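# Slide a door fully open with a Stretch robot

## Task

Move the sliding door to its fully open position so that it stays open without the robot holding it. Nothing else in the scene may be disturbed. The door must not be banged open or shut, and the robot must not fall over or finish leaning.

## Robot and tools

Robot: a Hello Robot Stretch 3. It has a two-wheeled base (0.33 m long, 0.34 m wide), a vertical mast carrying a lift, and one telescoping arm that sticks out to the robot's right. The arm cannot reach forward, so the gripper is moved forward or back by driving the base. Turning in place pivots about the point midway between the drive wheels, 0.05 m behind the front edge. With the arm in and the wrist folded, a turn sweeps a circle of radius 0.28 m; an unfolded, level wrist reaches past that circle.

Frames: the base frame sits on the floor between the drive wheels, x forward, y left, z up. hand_pose is reported in it, located where the closed fingertips meet. With all wrist joints at zero, that hand frame has x up, y pointing back along the arm toward the mast, and z toward the robot's rear. The odometry frame is where the base frame was at scene start. Headings are in radians, positive to the left (counter-clockwise seen from above), ranging -3.142 to 3.142.

Tool execute_actions: argument "actions" is a list holding either zero or one action; an empty list only reports state and images. One action may contain "base", "joints", or both, plus optional "contact_limits"; all parts start at the same moment. "base" holds exactly one key: {"translate_m": d}, a straight drive by d metres relative to the base's last reported position (forward positive, -1 to 1), or {"rotate_rad": d}, a turn in place by d radians relative to the current heading (left positive, -3.2 to 3.2). There is no sideways motion. "joints" is one dictionary of absolute targets keyed by joint name: lift_m 0 to 1.1 (arm height on mast, metres); arm_m 0 to 0.52 (extension, metres); wrist_yaw_rad -1.345 to 4.42 (0 = gripper in line with the arm, positive swings it toward the front, 3.0 = folded over the base); wrist_pitch_rad -1.57 to 0.451 (0 level, negative tips the fingertips downward); wrist_roll_rad -2.911 to 2.911 (0 = fingers side by side, level); gripper_m -0.089 to 0.179 (larger is wider; the actual tip gap is somewhat smaller, zero below 0.007); head_pan_rad -3.953 to 1.73 (0 ahead, positive left, -1.57 faces along the arm); head_tilt_rad -1.53 to 0.419 (negative looks down). A joint counts as done within roughly 0.004 m or 0.02 rad (pitch 0.05). "contact_limits" accepts only arm_m, a motor-effort percentage from 1 to 100; the arm motion halts with contact_stop near that effort, and the limit also caps holding force until the next action. Small values are gentle, but very small ones stop immediately. Joints or base left out of an action may keep pushing toward earlier targets. Unknown keys or values out of range make the whole call rejected with no motion. "cameras" picks the images returned: head_camera, nav_camera, wrist_camera or all; omitted or null gives all, [] gives none.

Tool wait: {"seconds": 0 to 10}; commands nothing, the scene keeps running, and it returns the same report as an empty action. Tool zoom_image: {"camera": name, "region": [x0, y0, x1, y1]} in pixels of that camera's most recent full image, top-left origin, at most 504 by 504. Tool finished_scene: {"scene": n}, ends the current scene permanently and reports success; call it only once the door stays open by itself.

Result lines: base_status and joint_status tell how each commanded motion ended: done (for the base, the wheels turned the commanded amount even if slipping), off_target (resting short of target, maybe still pushing), contact_stop, time_out or torque_fault (old target dropped; holding where it stopped unless slack or off). After a contact stop the arm or lift goes slack until commanded again. on_its_own covers uncommanded parts; "held at" there is a target, not a position. motor_effort is a percentage, positive toward larger joint values (positive wheel effort pushes forward), with the peak of the last action in brackets; readings carry sizeable offsets and noise. lidar_m gives 12 distances in metres from the base origin, in 30 degree sectors starting straight ahead and going counter-clockwise (4th left, 7th behind, 10th right), taken 0.17 m above the floor; "-" means nothing seen. wrist_depth_mm and head_depth_mm are 7 by 7 grids of median depth in mm, read from top-left (head image is sideways). base_odometry comes from wheel turns only; turned_by_wheels and turned_by_imu give rotation since the last report; base_tilt gives forward and right lean in degrees with a fixed bias of up to about 4. Camera calibration is supplied as OpenCV K, D and T_world_to_cam mapping base frame to camera frame; head and nav cameras move with head pan and tilt, the wrist camera with the gripper.

Speed: the base is fast (0.30 m/s, 1.9 rad/s) only with lift_m below 0.30, arm_m below 0.03 and wrist_yaw_rad above 2.54; otherwise 0.10 m/s and 0.63 rad/s.

Cautions: push the door gently and steadily so it does not slam; use a low arm contact limit. Fold or unfold the wrist only with lift_m between 0.32 and 0.95, pitch -0.4 and roll near 0; if yaw is under -0.4 keep pitch at -0.5 or lower. The base, wrist and head do not stop on contact, and wrist servos shut off for 10 s after prolonged strain. Pushing hard with the gripper above about 0.45 m, a second push after a contact stop, or driving while hooked on something immovable can tip the robot. If base_tilt shows a lean, back off the contact, reverse the last move in small steps, and lower lift_m to about 0.2 if needed. Do not knock anything else over or move it.

Each tool is called after ">>>" as name([rows], argument=value, ...), one row to a line, values as JSON.

## Session

>>> execute_actions(actions=[])

Scene clock: 0.00 s.
base_odometry: x=+0.000 y=+0.000 heading=+0.000 (m, m, rad; odometry frame)
turned_by_wheels: +0.000 (rad since the last result)
turned_by_imu: +0.000 (rad since the last result)
base_tilt: forward=-0.1 right=+0.3 (deg)
lidar_m: 1.60 1.62 1.61 1.23 0.93 0.92 1.01 1.67 2.16 1.04 1.13 1.08
head_depth_mm: 1513 1511 1505 1528 1522 926 1536 / 1608 1616 1605 1635 1608 933 1657 / 1728 1740 1751 1765 1718 937 1792 / 1860 1873 1895 1904 1824 1016 1922 / 1965 2053 2050 2080 1832 1191 2084 / 1995 2090 2085 2090 1989 1544 1607 / 1840 1871 1882 1874 1831 1819 1864
base_status: not commanded
joint_positions: lift_m=+0.331 arm_m=-0.001 wrist_yaw_rad=+3.030 wrist_pitch_rad=-0.568 wrist_roll_rad=+0.018 gripper_m=+0.037 head_pan_rad=-0.003 head_tilt_rad=+0.004
joint_status: not commanded
motor_effort: left_wheel=+1 right_wheel=+0 lift_m=+22 arm_m=+1 wrist_yaw_rad=+0 wrist_pitch_rad=+5 wrist_roll_rad=+0 gripper_m=+0 head_pan_rad=+0 head_tilt_rad=+2 (%)
hand_pose: x=+0.0014 y=+0.0582 z=+0.3112 quat_wxyz=(+0.238, +0.694, +0.158, +0.660) (m; base frame)
wrist_depth_mm: 743 853 - - - - - / 743 911 992 974 947 947 933 / 762 770 778 757 758 769 742 / 649 647 644 656 621 638 624 / 558 550 568 557 561 539 534 / 484 - - - 463 469 463 / 439 - - - 415 417 412
pictures: head_camera (sideways: a quarter turn clockwise sets it upright), nav_camera (sideways: a quarter turn counterclockwise sets it upright), wrist_camera
Images, in order (width x height): head_camera 896x504, nav_camera 672x504, wrist_camera 644x364.

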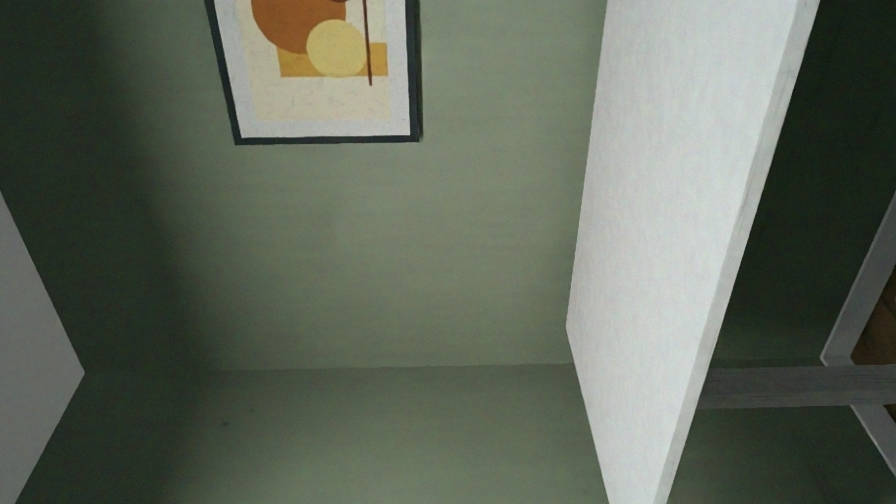

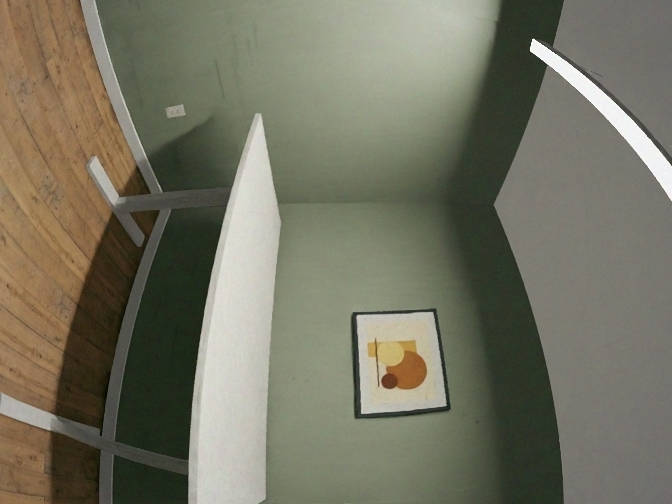

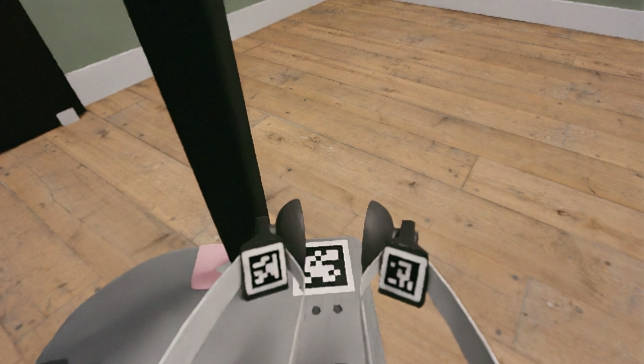

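>>> execute_actions([
  {"joints":{"head_pan_rad":1.7,"head_tilt_rad":-0.4}},
], cameras=["head_camera","nav_camera"])

>>> execute_actions([
  {"joints":{"head_pan_rad":-3.3}},
], cameras=["head_camera","nav_camera"])

Scene clock: 4.23 s.
base_odometry: x=+0.000 y=+0.000 heading=+0.000 (m, m, rad; odometry frame)
turned_by_wheels: +0.000 (rad since the last result)
turned_by_imu: -0.001 (rad since the last result)
base_tilt: forward=-0.2 right=+0.3 (deg)
lidar_m: 1.60 1.62 1.61 1.23 0.93 0.92 1.01 1.67 2.16 1.04 1.13 1.08
head_depth_mm: 1508 1594 1700 1801 1925 1748 1416 / 1512 1654 1781 1938 2081 1751 1421 / 1350 1456 1585 1740 1918 1744 1416 / 1212 1309 1407 1518 1665 1698 1422 / 1109 1181 1270 1356 1468 1593 1420 / 1016 1078 1146 1222 1313 1413 1426 / 938 988 1046 1125 1215 - -
base_status: not commanded
joint_positions: lift_m=+0.331 arm_m=-0.001 wrist_yaw_rad=+3.030 wrist_pitch_rad=-0.568 wrist_roll_rad=+0.018 gripper_m=+0.037 head_pan_rad=+1.693 head_tilt_rad=-0.395
joint_status: all done
motor_effort: left_wheel=+1(0) right_wheel=+0(0) lift_m=+22(22) arm_m=+0(0) wrist_yaw_rad=+0(1) wrist_pitch_rad=+5(5) wrist_roll_rad=+0(0) gripper_m=+0(0) head_pan_rad=+5(44) head_tilt_rad=-3(37) (%)
hand_pose: x=+0.0014 y=+0.0582 z=+0.3112 quat_wxyz=(+0.238, +0.694, +0.158, +0.660) (m; base frame)
wrist_depth_mm: 744 870 - - - - - / 730 877 962 976 953 952 896 / 743 765 779 771 760 766 757 / 659 659 627 642 636 621 621 / 551 549 554 562 555 540 536 / 483 - - - 459 466 469 / 442 - - - 420 414 415
pictures: head_camera (sideways: a quarter turn clockwise sets it upright), nav_camera (sideways: a quarter turn counterclockwise sets it upright)
camera_calibration (this result's frames):
head_camera: T_world_to_cam=[[0.0330822, -0.404452, -0.913961, 1.21334], [-0.997295, -0.0734161, -0.00360997, 0.0105243], [-0.0656393, 0.911608, -0.405787, 0.487497], [0, 0, 0, 1]] pos_world=[0.00235479, 0.0471058, 1.30681]
nav_camera: T_world_to_cam=[[-0.0299872, 0.380179, 0.924427, -1.16155], [0.994731, 0.102057, -0.00970406, 0.0625517], [-0.0980335, 0.919265, -0.381236, 0.461428], [0, 0, 0, 1]] pos_world=[-0.0518183, 0.0110379, 1.25029]
Images, in order (width x height): head_camera 896x504, nav_camera 672x504.

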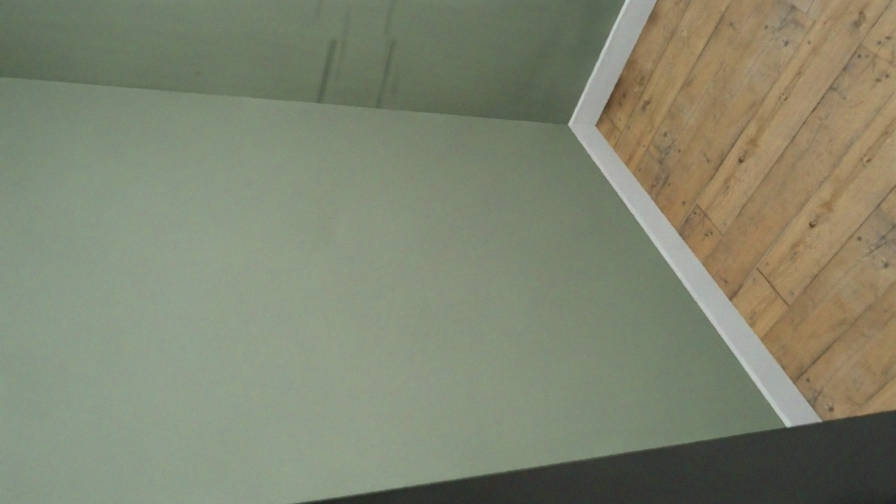

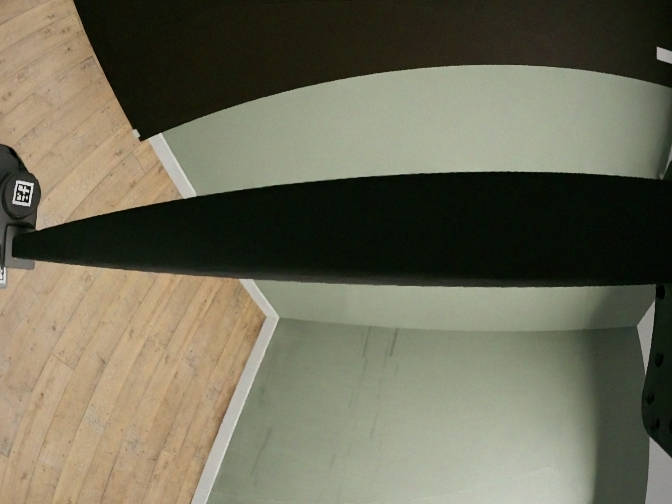

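Scene clock: 7.03 s.
base_odometry: x=+0.000 y=+0.000 heading=+0.000 (m, m, rad; odometry frame)
turned_by_wheels: +0.000 (rad since the last result)
turned_by_imu: -0.001 (rad since the last result)
base_tilt: forward=-0.1 right=+0.3 (deg)
lidar_m: 1.60 1.63 1.61 1.23 0.93 0.92 1.01 1.67 2.17 1.04 1.13 1.08
head_depth_mm: 763 810 867 927 999 1086 1186 / 799 851 907 979 1060 1160 1272 / 834 893 963 1037 1131 1231 1347 / 877 945 1017 1100 1209 1329 1394 / 924 994 1073 1164 1295 1449 1422 / 1039 1135 1230 1355 1506 1643 1419 / 1107 1207 1321 1458 1644 1713 1419
base_status: not commanded
joint_positions: lift_m=+0.331 arm_m=-0.001 wrist_yaw_rad=+3.030 wrist_pitch_rad=-0.568 wrist_roll_rad=+0.018 gripper_m=+0.037 head_pan_rad=-3.293 head_tilt_rad=-0.395
joint_status: all done
motor_effort: left_wheel=+0(1) right_wheel=+0(1) lift_m=+22(22) arm_m=+1(0) wrist_yaw_rad=+1(0) wrist_pitch_rad=+5(5) wrist_roll_rad=+0(0) gripper_m=+0(0) head_pan_rad=-3(46) head_tilt_rad=-4(4) (%)
hand_pose: x=+0.0014 y=+0.0582 z=+0.3112 quat_wxyz=(+0.238, +0.694, +0.158, +0.660) (m; base frame)
wrist_depth_mm: 753 850 - - - - - / 754 883 985 973 934 941 920 / 782 764 789 782 747 777 753 / 652 639 628 621 635 625 625 / 551 564 568 548 546 529 538 / 482 - - - 464 467 470 / 439 - - - 420 415 416
pictures: head_camera (sideways: a quarter turn clockwise sets it upright), nav_camera (sideways: a quarter turn counterclockwise sets it upright)
camera_calibration (this result's frames):
head_camera: T_world_to_cam=[[0.398602, -0.0772811, -0.913862, 1.21099], [-0.198331, -0.980128, -0.00362175, 0.00566591], [-0.895422, 0.182691, -0.406009, 0.492848], [0, 0, 0, 1]] pos_world=[-0.040271, 0.00910086, 1.30679]
nav_camera: T_world_to_cam=[[-0.374396, 0.0737138, 0.924334, -1.15933], [0.170064, 0.985385, -0.00969927, 0.0675759], [-0.91154, 0.153564, -0.38146, 0.466683], [0, 0, 0, 1]] pos_world=[-0.0201401, -0.0527956, 1.25028]
Images, in order (width x height): head_camera 896x504, nav_camera 672x504.

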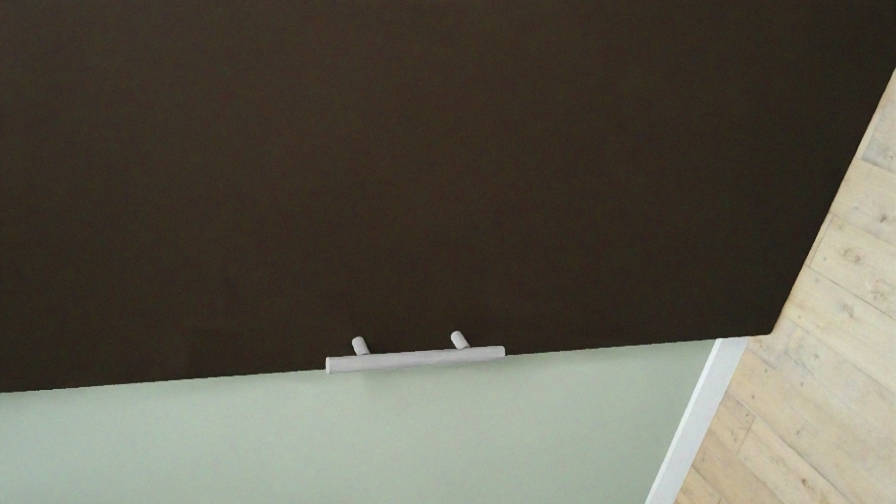

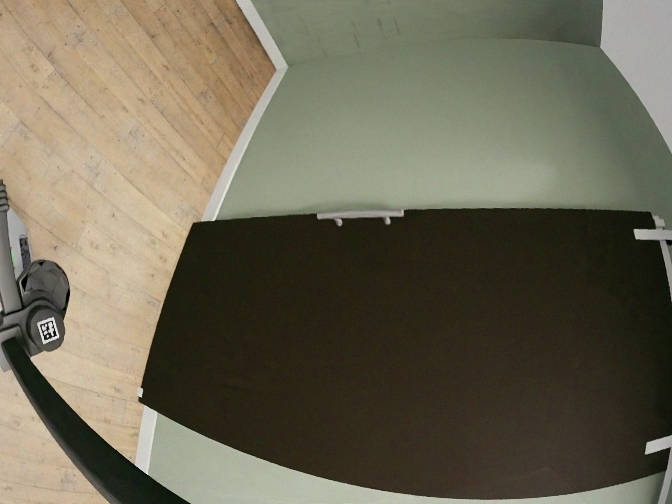

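>>> execute_actions([
  {"base":{"rotate_rad":-0.7},"joints":{"lift_m":0.28,"head_pan_rad":-1.57,"head_tilt_rad":-0.6}},
], cameras=[])

>>> execute_actions([
  {"base":{"translate_m":-0.3}},
], cameras=[])

>>> execute_actions([
  {"base":{"rotate_rad":-1.57}},
], cameras=[])

>>> execute_actions([
  {"base":{"translate_m":0.7}},
], cameras=[])

>>> execute_actions([
  {"joints":{"lift_m":0.8,"wrist_pitch_rad":-0.4,"wrist_yaw_rad":2.9}},
], cameras=[])

>>> execute_actions([
  {"joints":{"wrist_yaw_rad":0,"gripper_m":0.15}},
])

Scene clock: 25.73 s.
base_odometry: x=+0.000 y=+0.000 heading=-0.700 (m, m, rad; odometry frame)
turned_by_wheels: -0.700 (rad since the last result)
turned_by_imu: -0.701 (rad since the last result)
base_tilt: forward=-0.1 right=+0.3 (deg)
lidar_m: 1.08 1.60 1.60 1.61 1.44 1.03 0.92 0.95 1.37 2.16 1.09 1.04
head_depth_mm: 1900 2120 2374 2273 1799 1479 1253 / 1900 2117 2381 2285 1786 1473 1252 / 1882 2096 2351 2291 1800 1473 1254 / 1872 2077 2312 2283 1789 1478 1251 / 1854 2051 2326 2273 1785 1474 1253 / 1849 2025 2308 2283 1793 1475 1249 / 1829 2021 2280 2265 1780 1471 1248
base_status: done
joint_positions: lift_m=+0.280 arm_m=-0.001 wrist_yaw_rad=+3.030 wrist_pitch_rad=-0.570 wrist_roll_rad=+0.018 gripper_m=+0.037 head_pan_rad=-1.577 head_tilt_rad=-0.593
joint_status: all done
motor_effort: left_wheel=+4(11) right_wheel=-4(10) lift_m=+16(18) arm_m=+0(0) wrist_yaw_rad=+0(0) wrist_pitch_rad=+6(6) wrist_roll_rad=+1(0) gripper_m=-1(0) head_pan_rad=+3(42) head_tilt_rad=-4(27) (%)
hand_pose: x=+0.0014 y=+0.0580 z=+0.2605 quat_wxyz=(+0.238, +0.694, +0.159, +0.660) (m; base frame)
wrist_depth_mm: - - - - - - - / 867 871 862 853 829 823 816 / 714 686 673 665 667 658 671 / 570 563 561 558 566 564 574 / 493 519 - - 501 476 465 / 443 - - - 407 416 415 / - - - - 371 373 375
pictures: none
No camera images: the call's "cameras" was empty. Leave "cameras" out to get every camera's image.

Scene clock: 28.47 s.
base_odometry: x=-0.230 y=+0.193 heading=-0.700 (m, m, rad; odometry frame)
turned_by_wheels: +0.000 (rad since the last result)
turned_by_imu: -0.002 (rad since the last result)
base_tilt: forward=-0.2 right=+0.3 (deg)
lidar_m: 1.38 1.81 1.68 1.60 1.00 0.65 0.62 0.64 0.86 2.17 1.37 1.30
head_depth_mm: 1760 1776 1821 1862 1734 1473 1250 / 1898 2118 2319 2226 1803 1482 1253 / 1881 2100 2345 2274 1797 1474 1252 / 1877 2083 2318 2276 1790 1471 1253 / 1874 2052 2296 2273 1786 1478 1251 / 1865 2056 2297 2288 1793 1476 1248 / 1830 2020 2259 2254 1784 1475 1248
base_status: done
joint_positions: lift_m=+0.280 arm_m=-0.001 wrist_yaw_rad=+3.030 wrist_pitch_rad=-0.570 wrist_roll_rad=+0.018 gripper_m=+0.037 head_pan_rad=-1.577 head_tilt_rad=-0.593
joint_status: not commanded
motor_effort: left_wheel=+3(9) right_wheel=-4(15) lift_m=+16(17) arm_m=+0(0) wrist_yaw_rad=+0(0) wrist_pitch_rad=+5(6) wrist_roll_rad=+1(0) gripper_m=+0(1) head_pan_rad=+4(4) head_tilt_rad=-4(5) (%)
hand_pose: x=+0.0014 y=+0.0580 z=+0.2605 quat_wxyz=(+0.238, +0.694, +0.159, +0.660) (m; base frame)
wrist_depth_mm: 858 - - - - - - / 833 859 868 834 868 838 839 / 694 682 688 682 694 678 651 / 574 577 550 570 561 555 555 / 494 512 - - 495 474 471 / 439 - - - 410 415 419 / - - - - 373 368 369
pictures: none
No camera images: the call's "cameras" was empty. Leave "cameras" out to get every camera's image.

Scene clock: 30.63 s.
base_odometry: x=-0.230 y=+0.193 heading=-2.269 (m, m, rad; odometry frame)
turned_by_wheels: -1.570 (rad since the last result)
turned_by_imu: -1.570 (rad since the last result)
base_tilt: forward=-0.1 right=+0.3 (deg)
lidar_m: 2.17 1.38 1.30 1.38 1.80 1.68 1.61 1.00 0.65 0.62 0.64 0.86
head_depth_mm: 548 624 710 808 935 1121 1242 / 507 563 631 744 909 1101 1240 / 504 558 625 712 824 977 1199 / 502 555 621 704 816 964 1176 / 498 551 617 699 804 955 1170 / 495 547 612 694 797 943 1154 / 492 544 607 686 790 931 1140
base_status: done
joint_positions: lift_m=+0.280 arm_m=-0.001 wrist_yaw_rad=+3.030 wrist_pitch_rad=-0.570 wrist_roll_rad=+0.018 gripper_m=+0.037 head_pan_rad=-1.577 head_tilt_rad=-0.593
joint_status: not commanded
motor_effort: left_wheel=+4(13) right_wheel=-4(11) lift_m=+16(17) arm_m=+0(0) wrist_yaw_rad=+0(0) wrist_pitch_rad=+6(6) wrist_roll_rad=+1(1) gripper_m=+0(0) head_pan_rad=+3(4) head_tilt_rad=-4(4) (%)
hand_pose: x=+0.0014 y=+0.0580 z=+0.2605 quat_wxyz=(+0.238, +0.694, +0.159, +0.660) (m; base frame)
wrist_depth_mm: - - - - - - - / 904 877 836 849 830 854 811 / 686 686 683 676 678 672 674 / 577 578 562 568 560 561 551 / 490 504 - - 492 481 483 / 440 - - - 411 413 421 / - - - - 371 375 369
pictures: none
No camera images: the call's "cameras" was empty. Leave "cameras" out to get every camera's image.

Scene clock: 34.67 s.
base_odometry: x=-0.680 y=-0.343 heading=-2.269 (m, m, rad; odometry frame)
turned_by_wheels: +0.000 (rad since the last result)
turned_by_imu: +0.002 (rad since the last result)
base_tilt: forward=-0.1 right=+0.3 (deg)
lidar_m: 1.47 1.51 1.00 1.00 1.92 2.35 2.31 0.88 0.63 0.60 0.69 0.93
head_depth_mm: 495 550 616 703 816 974 1172 / 493 546 613 697 808 961 1171 / 490 543 608 690 801 950 1169 / 487 540 593 657 773 940 1152 / 516 572 647 744 874 1036 1199 / 539 596 666 754 871 1025 1187 / 535 591 661 749 863 1017 1187
base_status: done
joint_positions: lift_m=+0.280 arm_m=-0.001 wrist_yaw_rad=+3.030 wrist_pitch_rad=-0.570 wrist_roll_rad=+0.018 gripper_m=+0.037 head_pan_rad=-1.577 head_tilt_rad=-0.593
joint_status: not commanded
motor_effort: left_wheel=+3(12) right_wheel=-4(8) lift_m=+17(17) arm_m=+0(0) wrist_yaw_rad=+0(0) wrist_pitch_rad=+6(6) wrist_roll_rad=+0(0) gripper_m=-1(1) head_pan_rad=+5(3) head_tilt_rad=-4(5) (%)
hand_pose: x=+0.0014 y=+0.0580 z=+0.2605 quat_wxyz=(+0.238, +0.694, +0.159, +0.660) (m; base frame)
wrist_depth_mm: - - - - 999 - - / 880 871 853 858 847 833 828 / 703 690 674 663 678 685 660 / 578 571 562 563 557 558 552 / 495 503 - - 485 482 468 / 435 - - - 409 415 416 / - - - - 375 372 365
pictures: none
No camera images: the call's "cameras" was empty. Leave "cameras" out to get every camera's image.

Scene clock: 40.23 s.
base_odometry: x=-0.680 y=-0.343 heading=-2.269 (m, m, rad; odometry frame)
turned_by_wheels: +0.000 (rad since the last result)
turned_by_imu: -0.001 (rad since the last result)
base_tilt: forward=-0.2 right=+0.3 (deg)
lidar_m: 1.47 1.51 0.99 1.01 1.92 2.34 2.31 0.88 0.63 0.60 0.69 0.93
head_depth_mm: 495 550 617 702 813 969 1137 / 492 546 613 696 806 958 1118 / 490 543 608 692 799 952 1151 / 487 540 593 659 771 940 1113 / 516 573 647 743 874 1034 1202 / 538 595 667 754 868 1027 1191 / 535 593 659 750 862 1015 1187
base_status: not commanded
joint_positions: lift_m=+0.800 arm_m=-0.001 wrist_yaw_rad=+2.902 wrist_pitch_rad=-0.421 wrist_roll_rad=+0.018 gripper_m=+0.037 head_pan_rad=-1.577 head_tilt_rad=-0.593
joint_status: all done
motor_effort: left_wheel=+3(4) right_wheel=-4(4) lift_m=+27(29) arm_m=+0(0) wrist_yaw_rad=-2(1) wrist_pitch_rad=+7(8) wrist_roll_rad=+0(0) gripper_m=+0(1) head_pan_rad=+3(3) head_tilt_rad=-5(4) (%)
hand_pose: x=+0.0320 y=+0.0741 z=+0.8118 quat_wxyz=(+0.230, +0.710, +0.062, +0.663) (m; base frame)
wrist_depth_mm: - - - - - - - / - - - - - - - / - - - - - - - / - - - - - - - / - - - - - - - / - - - - - - - / 911 944 929 918 934 910 962
pictures: none
No camera images: the call's "cameras" was empty. Leave "cameras" out to get every camera's image.

Scene clock: 42.70 s.
base_odometry: x=-0.680 y=-0.343 heading=-2.269 (m, m, rad; odometry frame)
turned_by_wheels: +0.000 (rad since the last result)
turned_by_imu: +0.000 (rad since the last result)
base_tilt: forward=-0.2 right=+0.3 (deg)
lidar_m: 1.47 1.51 1.00 1.01 1.92 2.34 2.31 0.88 0.63 0.60 0.69 0.93
head_depth_mm: 495 550 617 701 816 972 1135 / 493 546 612 697 807 950 1116 / 490 542 607 689 798 927 1137 / 486 539 592 658 771 918 - / 515 572 646 743 876 1009 1197 / 539 596 667 754 869 1028 1190 / 536 592 661 746 865 1017 1189
base_status: not commanded
joint_positions: lift_m=+0.800 arm_m=-0.001 wrist_yaw_rad=+0.002 wrist_pitch_rad=-0.421 wrist_roll_rad=+0.018 gripper_m=+0.150 head_pan_rad=-1.577 head_tilt_rad=-0.593
joint_status: all done
motor_effort: left_wheel=+3(3) right_wheel=-4(4) lift_m=+27(27) arm_m=+0(0) wrist_yaw_rad=-2(1) wrist_pitch_rad=+7(7) wrist_roll_rad=+1(0) gripper_m=-1(82) head_pan_rad=+4(4) head_tilt_rad=-5(4) (%)
hand_pose: x=-0.0211 y=-0.3676 z=+0.8118 quat_wxyz=(+0.686, +0.147, -0.697, -0.149) (m; base frame)
wrist_depth_mm: 386 383 379 313 316 313 310 / 420 420 414 348 343 344 342 / 471 469 464 383 381 380 378 / 529 520 524 442 427 427 422 / 604 576 582 510 487 470 476 / 685 718 676 574 564 566 553 / 852 834 837 700 680 667 661
pictures: head_camera (sideways: a quarter turn clockwise sets it upright), nav_camera (sideways: a quarter turn counterclockwise sets it upright), wrist_camera
camera_calibration (this result's frames):
head_camera: T_world_to_cam=[[0.0197583, 0.577544, -0.81612, 1.08582], [0.998527, -0.0526596, -0.0130912, 0.0106911], [-0.0505373, -0.814659, -0.577734, 0.711134], [0, 0, 0, 1]] pos_world=[0.00380938, -0.0472165, 1.29715]
nav_camera: T_world_to_cam=[[-0.0197484, -0.555617, 0.831204, -1.04002], [-0.999617, 0.0271132, -0.00562596, 0.069406], [-0.0194107, -0.830996, -0.555939, 0.688271], [0, 0, 0, 1]] pos_world=[0.0622005, -0.00778314, 1.2475]
wrist_camera: T_world_to_cam=[[-0.9976, -0.0653416, -0.0229267, -0.0134075], [-0.0208626, 0.599305, -0.800249, 0.899721], [0.0660296, -0.797849, -0.59923, 0.362764], [0, 0, 0, 1]] pos_world=[-0.018558, -0.250652, 0.937072]
Images, in order (width x height): head_camera 896x504, nav_camera 672x504, wrist_camera 644x364.

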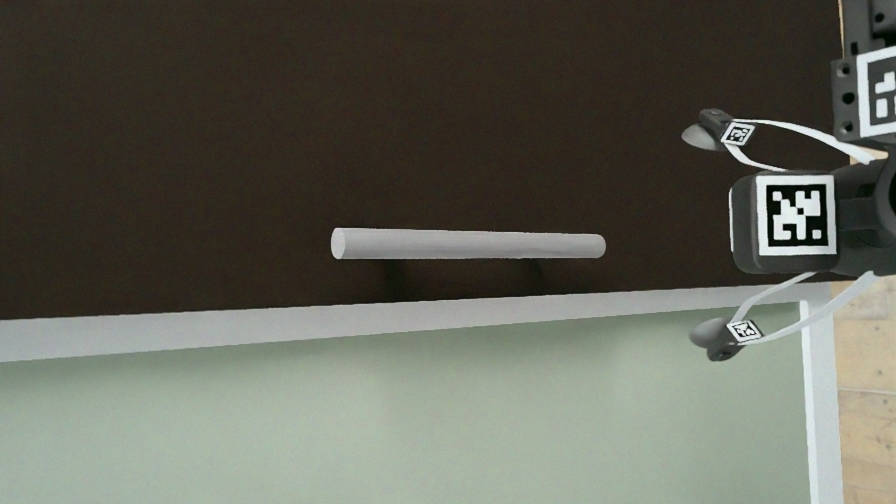

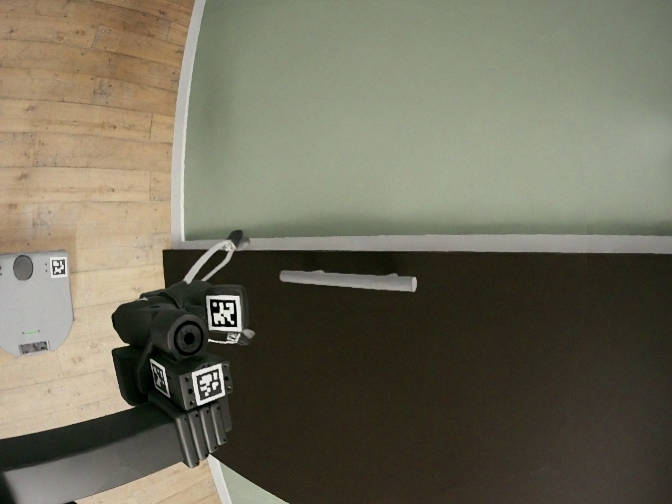

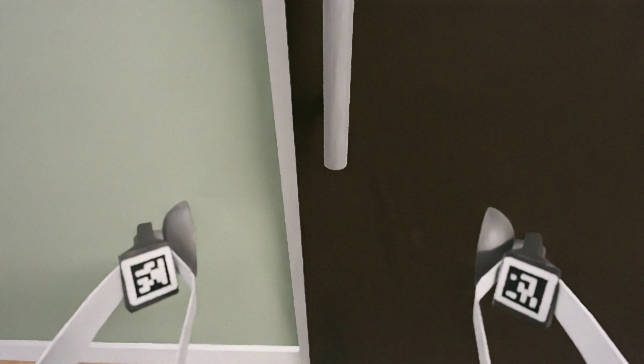

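>>> execute_actions([
  {"base":{"rotate_rad":0.025},"joints":{"wrist_pitch_rad":0,"arm_m":0.15}},
])

Scene clock: 51.17 s.
base_odometry: x=-0.680 y=-0.343 heading=-2.244 (m, m, rad; odometry frame)
turned_by_wheels: +0.025 (rad since the last result)
turned_by_imu: +0.024 (rad since the last result)
base_tilt: forward=-0.2 right=+0.3 (deg)
lidar_m: 1.47 1.52 1.00 1.01 1.93 2.34 2.30 0.85 0.63 0.61 0.69 0.96
head_depth_mm: 491 545 611 694 787 - - / 490 544 607 690 765 - 1173 / 488 541 606 675 762 - 1171 / 486 539 592 658 - 987 1174 / 532 592 671 747 881 1039 1206 / 541 598 670 760 874 1033 1200 / 538 597 667 755 871 1030 1191
base_status: done
joint_positions: lift_m=+0.800 arm_m=+0.150 wrist_yaw_rad=+0.001 wrist_pitch_rad=-0.024 wrist_roll_rad=+0.018 gripper_m=+0.150 head_pan_rad=-1.577 head_tilt_rad=-0.593
joint_status: all done
motor_effort: left_wheel=+1(3) right_wheel=+1(1) lift_m=+26(26) arm_m=+3(5) wrist_yaw_rad=+0(2) wrist_pitch_rad=+8(9) wrist_roll_rad=+0(0) gripper_m=+0(0) head_pan_rad=+4(3) head_tilt_rad=-5(5) (%)
hand_pose: x=-0.0212 y=-0.5502 z=+0.9082 quat_wxyz=(+0.701, +0.009, -0.713, -0.009) (m; base frame)
wrist_depth_mm: 261 256 251 188 186 185 183 / 270 266 261 197 191 193 190 / 280 276 272 204 200 199 197 / 294 286 282 212 206 206 205 / 305 299 295 219 216 213 211 / 314 317 307 228 227 225 219 / 331 331 322 238 235 234 228
pictures: head_camera (sideways: a quarter turn clockwise sets it upright), nav_camera (sideways: a quarter turn counterclockwise sets it upright), wrist_camera
camera_calibration (this result's frames):
head_camera: T_world_to_cam=[[0.0197583, 0.577544, -0.81612, 1.08582], [0.998527, -0.0526596, -0.0130912, 0.0106911], [-0.0505373, -0.814659, -0.577734, 0.711134], [0, 0, 0, 1]] pos_world=[0.00380938, -0.0472165, 1.29715]
nav_camera: T_world_to_cam=[[-0.0197485, -0.555617, 0.831204, -1.04002], [-0.999617, 0.0271132, -0.00562596, 0.069406], [-0.0194107, -0.830996, -0.555939, 0.688271], [0, 0, 0, 1]] pos_world=[0.0622005, -0.00778314, 1.2475]
wrist_camera: T_world_to_cam=[[-0.997653, -0.0683972, 0.00336331, -0.0488528], [-0.0199725, 0.24364, -0.96966, 1.04448], [0.0655026, -0.967451, -0.244434, -0.140714], [0, 0, 0, 1]] pos_world=[-0.01866, -0.393954, 0.978563]
Images, in order (width x height): head_camera 896x504, nav_camera 672x504, wrist_camera 644x364.

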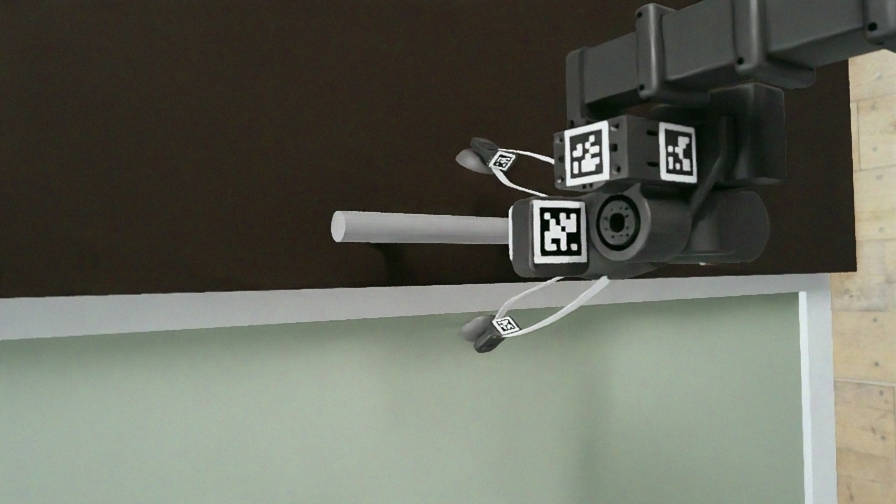

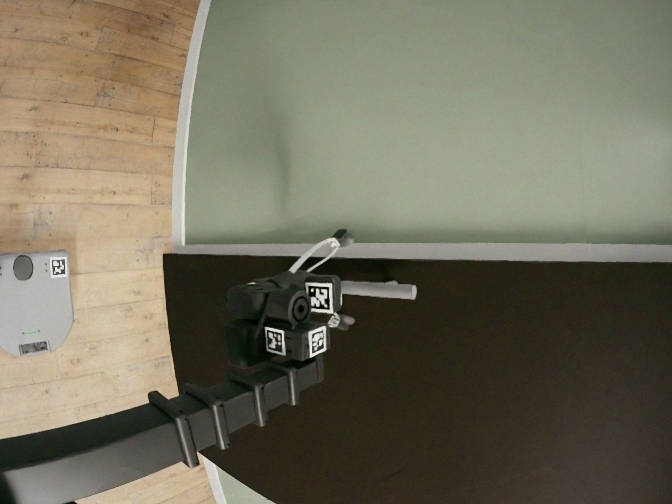

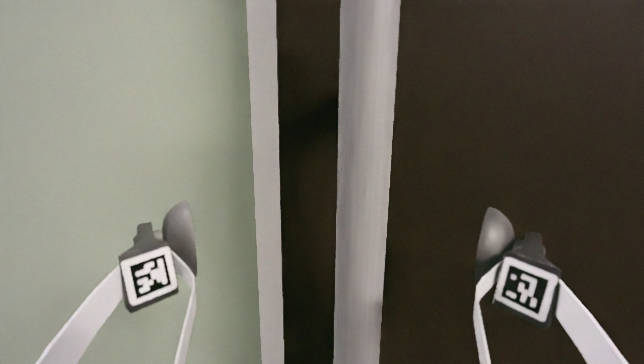

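>>> execute_actions([
  {"joints":{"gripper_m":0.01}},
], cameras=["wrist_camera"])

>>> execute_actions([
  {"base":{"translate_m":-0.5},"joints":{"head_pan_rad":-2.2,"head_tilt_rad":0}},
])

Scene clock: 55.80 s.
base_odometry: x=-0.680 y=-0.343 heading=-2.245 (m, m, rad; odometry frame)
turned_by_wheels: +0.000 (rad since the last result)
turned_by_imu: -0.002 (rad since the last result)
base_tilt: forward=-0.1 right=+0.4 (deg)
lidar_m: 1.47 1.52 0.99 1.01 1.93 2.34 2.31 0.85 0.62 0.60 0.70 0.95
head_depth_mm: 491 544 610 692 786 - - / 489 541 606 689 765 - 1172 / 488 539 604 674 - - 1158 / 486 538 591 643 - 986 1176 / 528 590 669 761 880 1036 1200 / 541 599 669 759 878 1035 1200 / 538 595 667 755 870 1028 1194
base_status: not commanded
joint_positions: lift_m=+0.800 arm_m=+0.150 wrist_yaw_rad=-0.032 wrist_pitch_rad=-0.024 wrist_roll_rad=+0.018 gripper_m=+0.010 head_pan_rad=-1.577 head_tilt_rad=-0.593
joint_status: all done
on_its_own: wrist_yaw_rad is at rest, and its effort (+30) is outside its rest range (-12 to +12)
motor_effort: left_wheel=-5(5) right_wheel=+18(18) lift_m=+27(27) arm_m=+3(4) wrist_yaw_rad=+30(31) wrist_pitch_rad=+8(8) wrist_roll_rad=+0(0) gripper_m=-12(84) head_pan_rad=+4(4) head_tilt_rad=-5(5) (%)
hand_pose: x=-0.0296 y=-0.5502 z=+0.9082 quat_wxyz=(+0.701, -0.003, -0.713, -0.020) (m; base frame)
wrist_depth_mm: 253 250 242 129 187 188 186 / 261 259 256 134 195 195 194 / 275 268 266 139 202 201 200 / 284 280 274 144 209 208 208 / 292 294 289 148 216 218 216 / 306 304 300 154 228 227 226 / 319 321 310 164 237 236 235
pictures: wrist_camera
camera_calibration (this result's frames):
wrist_camera: T_world_to_cam=[[-0.99935, -0.0358887, 0.00336917, -0.0393182], [-0.0120374, 0.244162, -0.96966, 1.04482], [0.0339772, -0.96907, -0.244435, -0.141911], [0, 0, 0, 1]] pos_world=[-0.021894, -0.394037, 0.978563]
Images, in order (width x height): wrist_camera 644x364.

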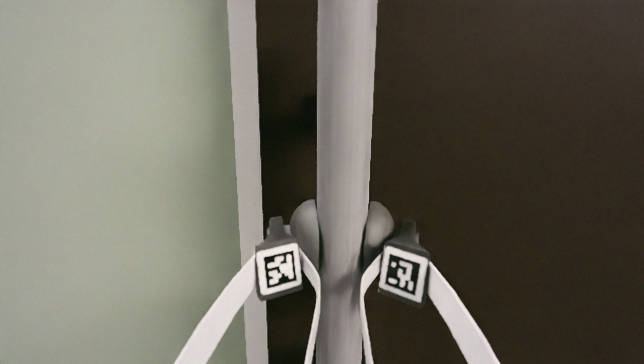

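Scene clock: 62.00 s.
base_odometry: x=-0.368 y=+0.048 heading=-2.245 (m, m, rad; odometry frame)
turned_by_wheels: +0.000 (rad since the last result)
turned_by_imu: -0.003 (rad since the last result)
base_tilt: forward=-0.1 right=+0.3 (deg)
lidar_m: 1.97 1.92 1.22 1.40 1.93 1.87 1.80 0.85 0.63 0.60 0.82 0.95
head_depth_mm: 933 941 942 948 955 958 966 / 840 846 850 854 857 868 870 / 768 772 774 779 782 787 790 / 707 709 711 715 718 722 725 / 653 655 660 661 662 666 668 / 607 610 611 613 617 620 622 / 567 570 571 574 576 578 579
base_status: done
joint_positions: lift_m=+0.800 arm_m=+0.150 wrist_yaw_rad=-0.020 wrist_pitch_rad=-0.024 wrist_roll_rad=+0.018 gripper_m=+0.010 head_pan_rad=-2.194 head_tilt_rad=-0.013
joint_status: all done
on_its_own: wrist_yaw_rad is at rest, and its effort (+19) is outside its rest range (-12 to +12)
motor_effort: left_wheel=-3(24) right_wheel=+11(63) lift_m=+26(27) arm_m=+2(3) wrist_yaw_rad=+19(98) wrist_pitch_rad=+8(8) wrist_roll_rad=+0(0) gripper_m=-11(23) head_pan_rad=-3(41) head_tilt_rad=+8(49) (%)
hand_pose: x=-0.0266 y=-0.5504 z=+0.9081 quat_wxyz=(+0.701, +0.002, -0.713, -0.016) (m; base frame)
wrist_depth_mm: - - - 128 187 187 184 / - - - 132 194 193 192 / - - - 138 202 200 197 / - - - 143 208 208 207 / - - - 147 216 215 215 / - - - 153 225 225 223 / - - - 163 237 235 233
pictures: head_camera (sideways: a quarter turn clockwise sets it upright), nav_camera (sideways: a quarter turn counterclockwise sets it upright), wrist_camera
camera_calibration (this result's frames):
head_camera: T_world_to_cam=[[0.0340293, 0.0193221, -0.999234, 1.32484], [0.78431, -0.620194, 0.0147173, -0.0242064], [-0.619435, -0.78421, -0.0362593, 0.00990269], [0, 0, 0, 1]] pos_world=[-0.0199637, -0.0328455, 1.32454]
nav_camera: T_world_to_cam=[[-0.0186065, 0.00236008, 0.999824, -1.26026], [-0.803523, 0.595049, -0.016358, 0.0821903], [-0.594983, -0.803686, -0.00917542, -0.0198238], [0, 0, 0, 1]] pos_world=[0.0307979, -0.061865, 1.2612]
wrist_camera: T_world_to_cam=[[-0.998874, -0.0473319, 0.00333974, -0.0426607], [-0.0148237, 0.24442, -0.969556, 1.04478], [0.0450746, -0.968513, -0.244847, -0.141292], [0, 0, 0, 1]] pos_world=[-0.0207565, -0.394228, 0.978523]
Images, in order (width x height): head_camera 896x504, nav_camera 672x504, wrist_camera 644x364.

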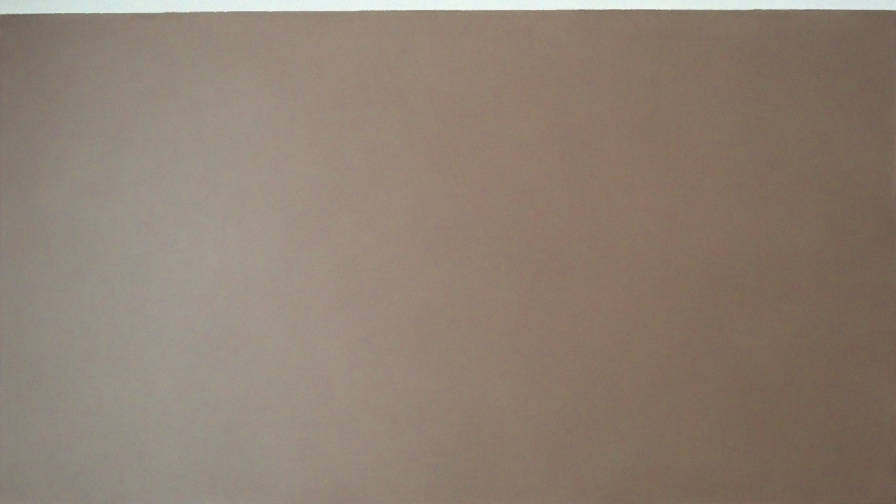

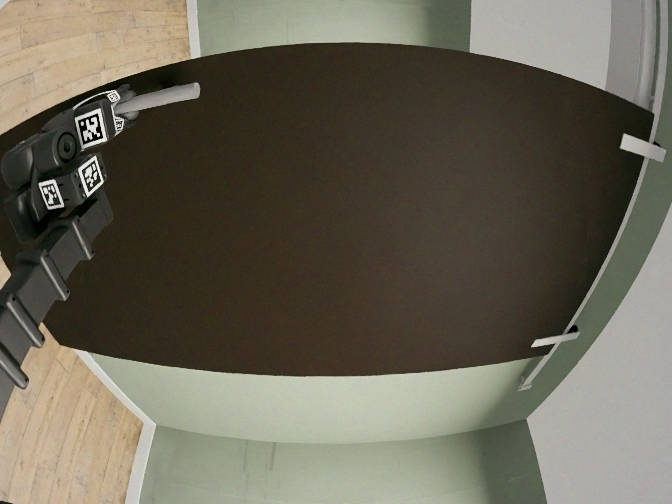

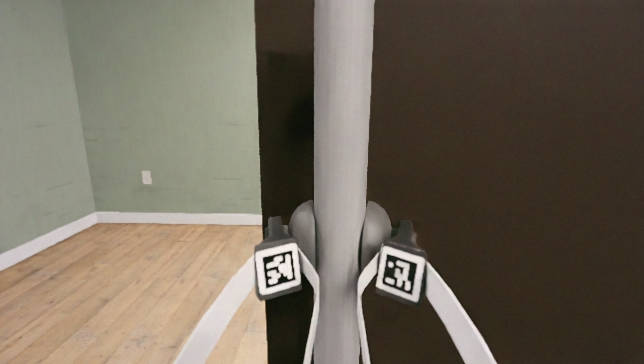

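>>> execute_actions([
  {"base":{"translate_m":-0.25},"joints":{"head_pan_rad":-2.5,"head_tilt_rad":0.4}},
], cameras=["head_camera","nav_camera"])

Scene clock: 68.83 s.
base_odometry: x=-0.212 y=+0.243 heading=-2.245 (m, m, rad; odometry frame)
turned_by_wheels: +0.000 (rad since the last result)
turned_by_imu: -0.002 (rad since the last result)
base_tilt: forward=-0.2 right=+0.3 (deg)
lidar_m: 2.22 1.40 1.34 1.40 1.79 1.61 1.55 0.85 0.62 0.60 1.05 0.99
head_depth_mm: 1262 1593 1719 1625 1544 1469 1400 / 1259 1588 1838 1707 1590 1437 1309 / 1261 1580 1583 1430 1309 1203 1115 / 1251 1423 1191 1080 1002 932 870 / 1214 1171 1001 933 869 819 770 / 1119 939 870 818 772 728 690 / 968 819 772 729 692 658 626
base_status: done
joint_positions: lift_m=+0.800 arm_m=+0.150 wrist_yaw_rad=+0.016 wrist_pitch_rad=-0.024 wrist_roll_rad=+0.018 gripper_m=+0.010 head_pan_rad=-2.494 head_tilt_rad=+0.384
joint_status: all done
on_its_own: wrist_yaw_rad is at rest, and its effort (-14) is outside its rest range (-12 to +12)
motor_effort: left_wheel=+4(26) right_wheel=-8(65) lift_m=+27(27) arm_m=+1(1) wrist_yaw_rad=-14(99) wrist_pitch_rad=+8(9) wrist_roll_rad=+1(0) gripper_m=-9(23) head_pan_rad=-2(27) head_tilt_rad=+10(44) (%)
hand_pose: x=-0.0174 y=-0.5504 z=+0.9080 quat_wxyz=(+0.701, +0.015, -0.713, -0.003) (m; base frame)
wrist_depth_mm: - - - 128 184 182 179 / - - - 133 192 188 185 / - - - 138 198 196 193 / - - - 143 206 204 199 / - - - 146 214 210 207 / - - - 154 223 219 216 / - - - 164 236 227 224
pictures: head_camera (sideways: a quarter turn clockwise sets it upright), nav_camera (sideways: a quarter turn counterclockwise sets it upright)
camera_calibration (this result's frames):
head_camera: T_world_to_cam=[[-0.271802, -0.226049, -0.935428, 1.24414], [0.572878, -0.819036, 0.0314644, -0.0447316], [-0.773262, -0.527335, 0.352114, -0.49486], [0, 0, 0, 1]] pos_world=[-0.018872, -0.016358, 1.33946]
nav_camera: T_world_to_cam=[[0.291489, 0.241084, 0.925696, -1.16615], [-0.597224, 0.801806, -0.0207611, 0.0866739], [-0.747234, -0.546796, 0.377698, -0.522658], [0, 0, 0, 1]] pos_world=[0.00113564, -0.074143, 1.27871]
Images, in order (width x height): head_camera 896x504, nav_camera 672x504.

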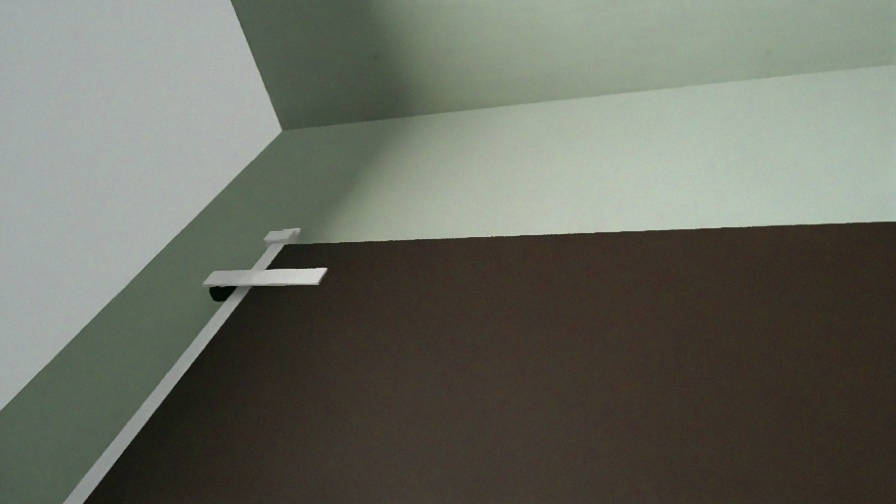

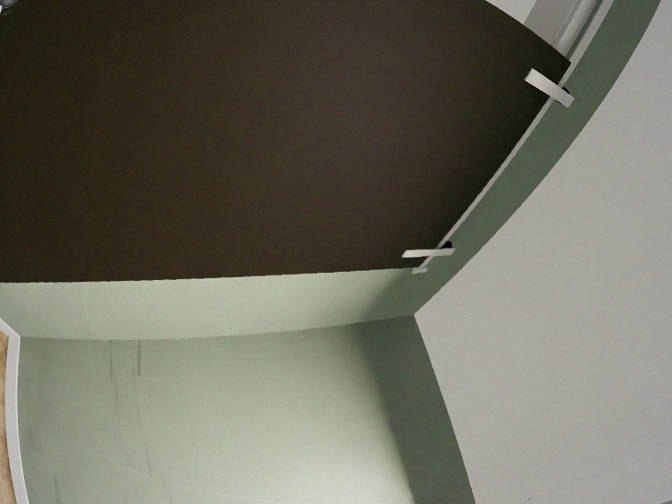

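>>> execute_actions([
  {"base":{"translate_m":-0.07}},
], cameras=["head_camera"])

>>> execute_actions([
  {"base":{"translate_m":-0.04}},
], cameras=["head_camera"])

Scene clock: 74.33 s.
base_odometry: x=-0.168 y=+0.298 heading=-2.246 (m, m, rad; odometry frame)
turned_by_wheels: -0.001 (rad since the last result)
turned_by_imu: -0.002 (rad since the last result)
base_tilt: forward=-0.1 right=+0.3 (deg)
lidar_m: 2.29 1.43 1.38 1.40 1.74 1.54 1.48 0.85 0.62 0.60 3.03 1.05
head_depth_mm: 1268 1595 1641 1555 1476 1393 1333 / 1259 1595 1767 1646 1525 1429 1315 / 1256 1580 1596 1440 1314 1204 1114 / 1256 1421 1174 1085 1001 931 868 / 1215 1186 1002 930 871 817 771 / 1117 940 872 819 771 727 690 / 966 819 771 728 691 655 625
base_status: done
joint_positions: lift_m=+0.800 arm_m=+0.150 wrist_yaw_rad=-0.043 wrist_pitch_rad=-0.024 wrist_roll_rad=+0.018 gripper_m=+0.010 head_pan_rad=-2.494 head_tilt_rad=+0.384
joint_status: not commanded
on_its_own: right_wheel is at rest, and its effort (+24) is outside its rest range (-18 to +18); wrist_yaw_rad is at rest, and its effort (+40) is outside its rest range (-12 to +12)
motor_effort: left_wheel=-8(25) right_wheel=+24(59) lift_m=+27(27) arm_m=+1(1) wrist_yaw_rad=+40(93) wrist_pitch_rad=+8(8) wrist_roll_rad=+1(0) gripper_m=-13(21) head_pan_rad=-3(4) head_tilt_rad=+10(11) (%)
hand_pose: x=-0.0324 y=-0.5502 z=+0.9081 quat_wxyz=(+0.701, -0.006, -0.713, -0.024) (m; base frame)
wrist_depth_mm: - - - 129 185 188 186 / - - - 132 192 193 192 / - - - 137 200 202 201 / - - - 142 208 208 208 / - - - 143 214 218 217 / - - - 152 228 227 226 / - - - 162 236 236 235
pictures: head_camera (sideways: a quarter turn clockwise sets it upright)
camera_calibration (this result's frames):
head_camera: T_world_to_cam=[[-0.271802, -0.226049, -0.935428, 1.24414], [0.572879, -0.819036, 0.0314644, -0.0447316], [-0.773262, -0.527335, 0.352114, -0.49486], [0, 0, 0, 1]] pos_world=[-0.018872, -0.016358, 1.33946]
Images, in order (width x height): head_camera 896x504.

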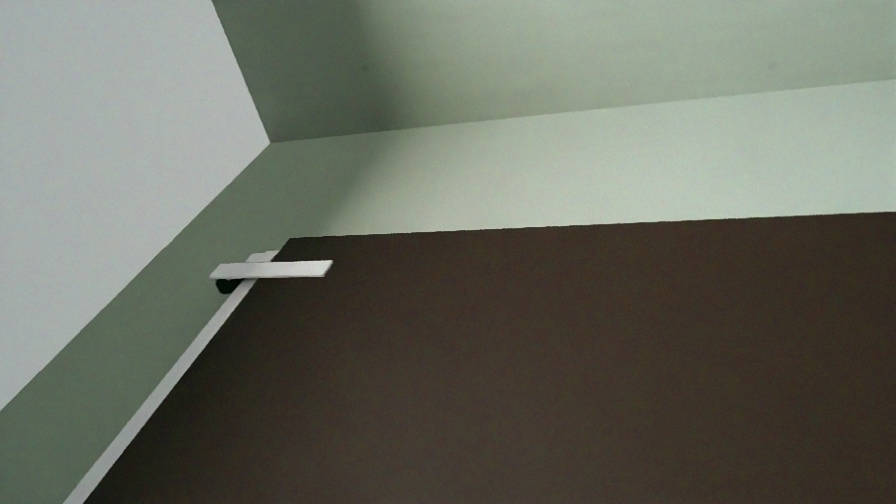

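Scene clock: 76.53 s.
base_odometry: x=-0.143 y=+0.329 heading=-2.245 (m, m, rad; odometry frame)
turned_by_wheels: +0.000 (rad since the last result)
turned_by_imu: +0.000 (rad since the last result)
base_tilt: forward=-0.2 right=+0.3 (deg)
lidar_m: 2.33 1.46 1.40 1.41 1.71 1.50 1.44 0.85 0.62 0.60 3.02 1.08
head_depth_mm: 1263 1590 1588 1517 1430 1366 1293 / 1263 1582 1716 1602 1509 1399 1312 / 1254 1577 1591 1436 1309 1202 1117 / 1250 1414 1190 1080 997 930 868 / 1216 1172 1000 929 869 816 768 / 1118 940 872 819 773 728 690 / 964 815 771 729 690 656 625
base_status: done
joint_positions: lift_m=+0.800 arm_m=+0.150 wrist_yaw_rad=+0.046 wrist_pitch_rad=-0.024 wrist_roll_rad=+0.018 gripper_m=+0.010 head_pan_rad=-2.494 head_tilt_rad=+0.384
joint_status: not commanded
on_its_own: wrist_yaw_rad is held at +0.046, not at your +0.000, by its stall guard, which is not easing now
motor_effort: left_wheel=+2(15) right_wheel=-3(32) lift_m=+27(27) arm_m=+1(1) wrist_yaw_rad=+0(50) wrist_pitch_rad=+8(8) wrist_roll_rad=+0(0) gripper_m=-9(15) head_pan_rad=-3(2) head_tilt_rad=+10(11) (%)
hand_pose: x=-0.0098 y=-0.5502 z=+0.9081 quat_wxyz=(+0.701, +0.025, -0.713, +0.007) (m; base frame)
wrist_depth_mm: - - - 126 183 179 174 / - - - 131 188 185 180 / - - - 138 195 192 186 / - - - 144 204 198 194 / - - - 143 209 207 200 / - - - 152 218 215 208 / - - - 165 229 223 216
pictures: head_camera (sideways: a quarter turn clockwise sets it upright)
camera_calibration (this result's frames):
head_camera: T_world_to_cam=[[-0.271802, -0.226049, -0.935428, 1.24414], [0.572879, -0.819036, 0.0314644, -0.0447316], [-0.773262, -0.527335, 0.352114, -0.494861], [0, 0, 0, 1]] pos_world=[-0.018872, -0.016358, 1.33946]
Images, in order (width x height): head_camera 896x504.

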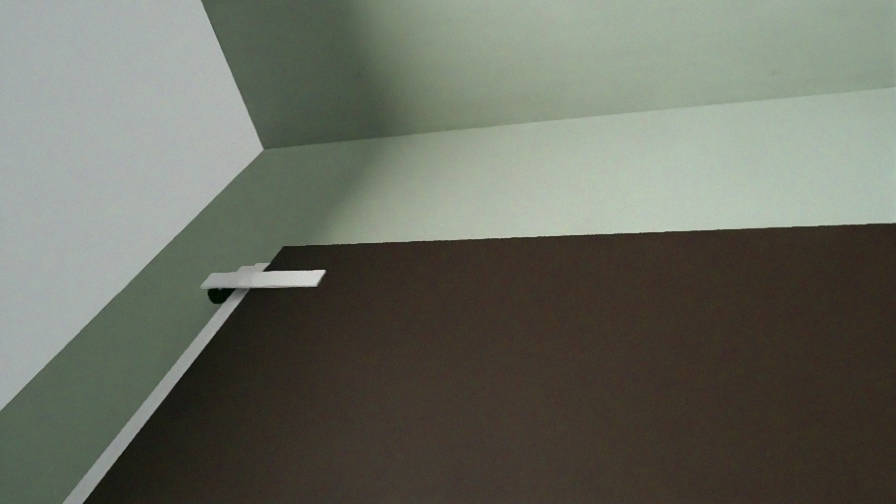

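>>> execute_actions([
  {"base":{"translate_m":-0.03}},
], cameras=["head_camera","wrist_camera"])

Scene clock: 84.47 s.
base_odometry: x=-0.125 y=+0.353 heading=-2.244 (m, m, rad; odometry frame)
turned_by_wheels: +0.001 (rad since the last result)
turned_by_imu: +0.001 (rad since the last result)
base_tilt: forward=-0.1 right=+0.3 (deg)
lidar_m: 2.36 1.47 1.42 1.41 1.72 1.46 1.41 0.85 0.62 0.60 3.02 1.10
head_depth_mm: 1263 1594 1559 1486 1406 1333 1273 / 1265 1585 1687 1574 1481 1388 1287 / 1255 1576 1589 1433 1306 1200 1110 / 1245 1413 1309 1077 1000 925 865 / 1215 1156 996 930 868 812 765 / 1116 935 868 815 766 725 687 / 963 818 770 728 689 654 622
base_status: done
joint_positions: lift_m=+0.800 arm_m=+0.150 wrist_yaw_rad=+0.110 wrist_pitch_rad=-0.024 wrist_roll_rad=+0.018 gripper_m=+0.010 head_pan_rad=-2.494 head_tilt_rad=+0.384
joint_status: not commanded
on_its_own: wrist_yaw_rad is held at +0.046, not at your +0.000, by its stall guard, which is still easing; right_wheel is at rest, and its effort (-39) is outside its rest range (-18 to +18)
motor_effort: left_wheel=+16(17) right_wheel=-39(40) lift_m=+27(26) arm_m=+1(1) wrist_yaw_rad=-60(61) wrist_pitch_rad=+8(8) wrist_roll_rad=+0(0) gripper_m=-15(16) head_pan_rad=-2(3) head_tilt_rad=+11(10) (%)
hand_pose: x=+0.0066 y=-0.5490 z=+0.9082 quat_wxyz=(+0.700, +0.048, -0.712, +0.030) (m; base frame)
wrist_depth_mm: - - - 129 181 173 167 / - - - 133 187 178 171 / - - - 138 192 185 176 / - - - 143 200 191 183 / - - - 145 205 199 190 / - - - 154 214 205 197 / - - - 164 228 215 205
pictures: head_camera (sideways: a quarter turn clockwise sets it upright), wrist_camera
camera_calibration (this result's frames):
head_camera: T_world_to_cam=[[-0.271802, -0.226049, -0.935428, 1.24414], [0.572879, -0.819036, 0.0314644, -0.0447316], [-0.773262, -0.527335, 0.352114, -0.49486], [0, 0, 0, 1]] pos_world=[-0.018872, -0.016358, 1.33946]
wrist_camera: T_world_to_cam=[[-0.984246, -0.17677, 0.0033575, -0.0805357], [-0.0464057, 0.239967, -0.969671, 1.04291], [0.170603, -0.954551, -0.24439, -0.134951], [0, 0, 0, 1]] pos_world=[-0.0078469, -0.393318, 0.97857]
Images, in order (width x height): head_camera 896x504, wrist_camera 644x364.

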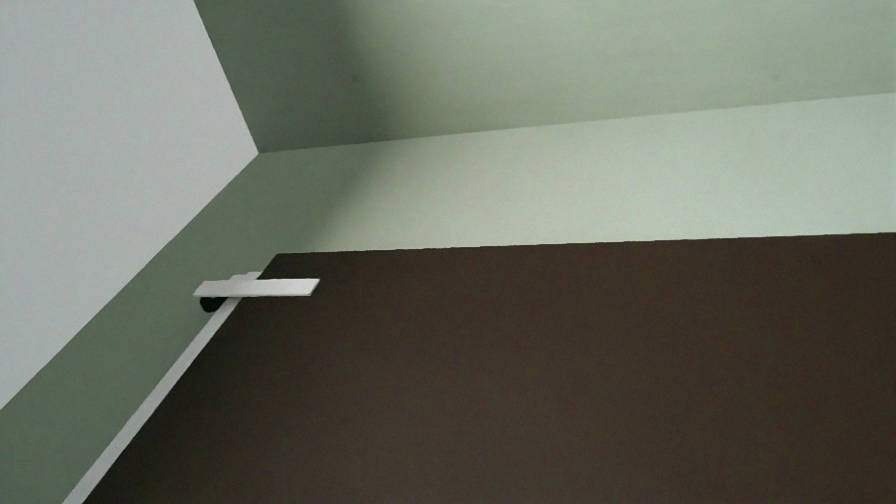

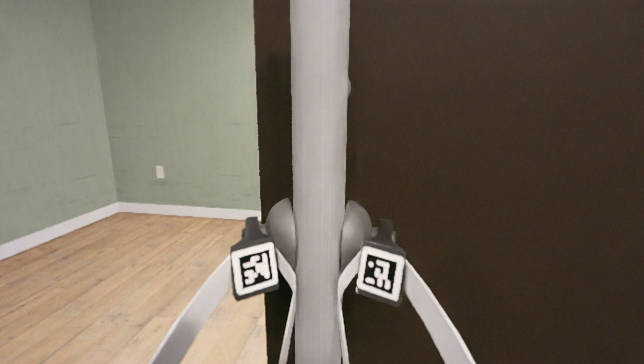

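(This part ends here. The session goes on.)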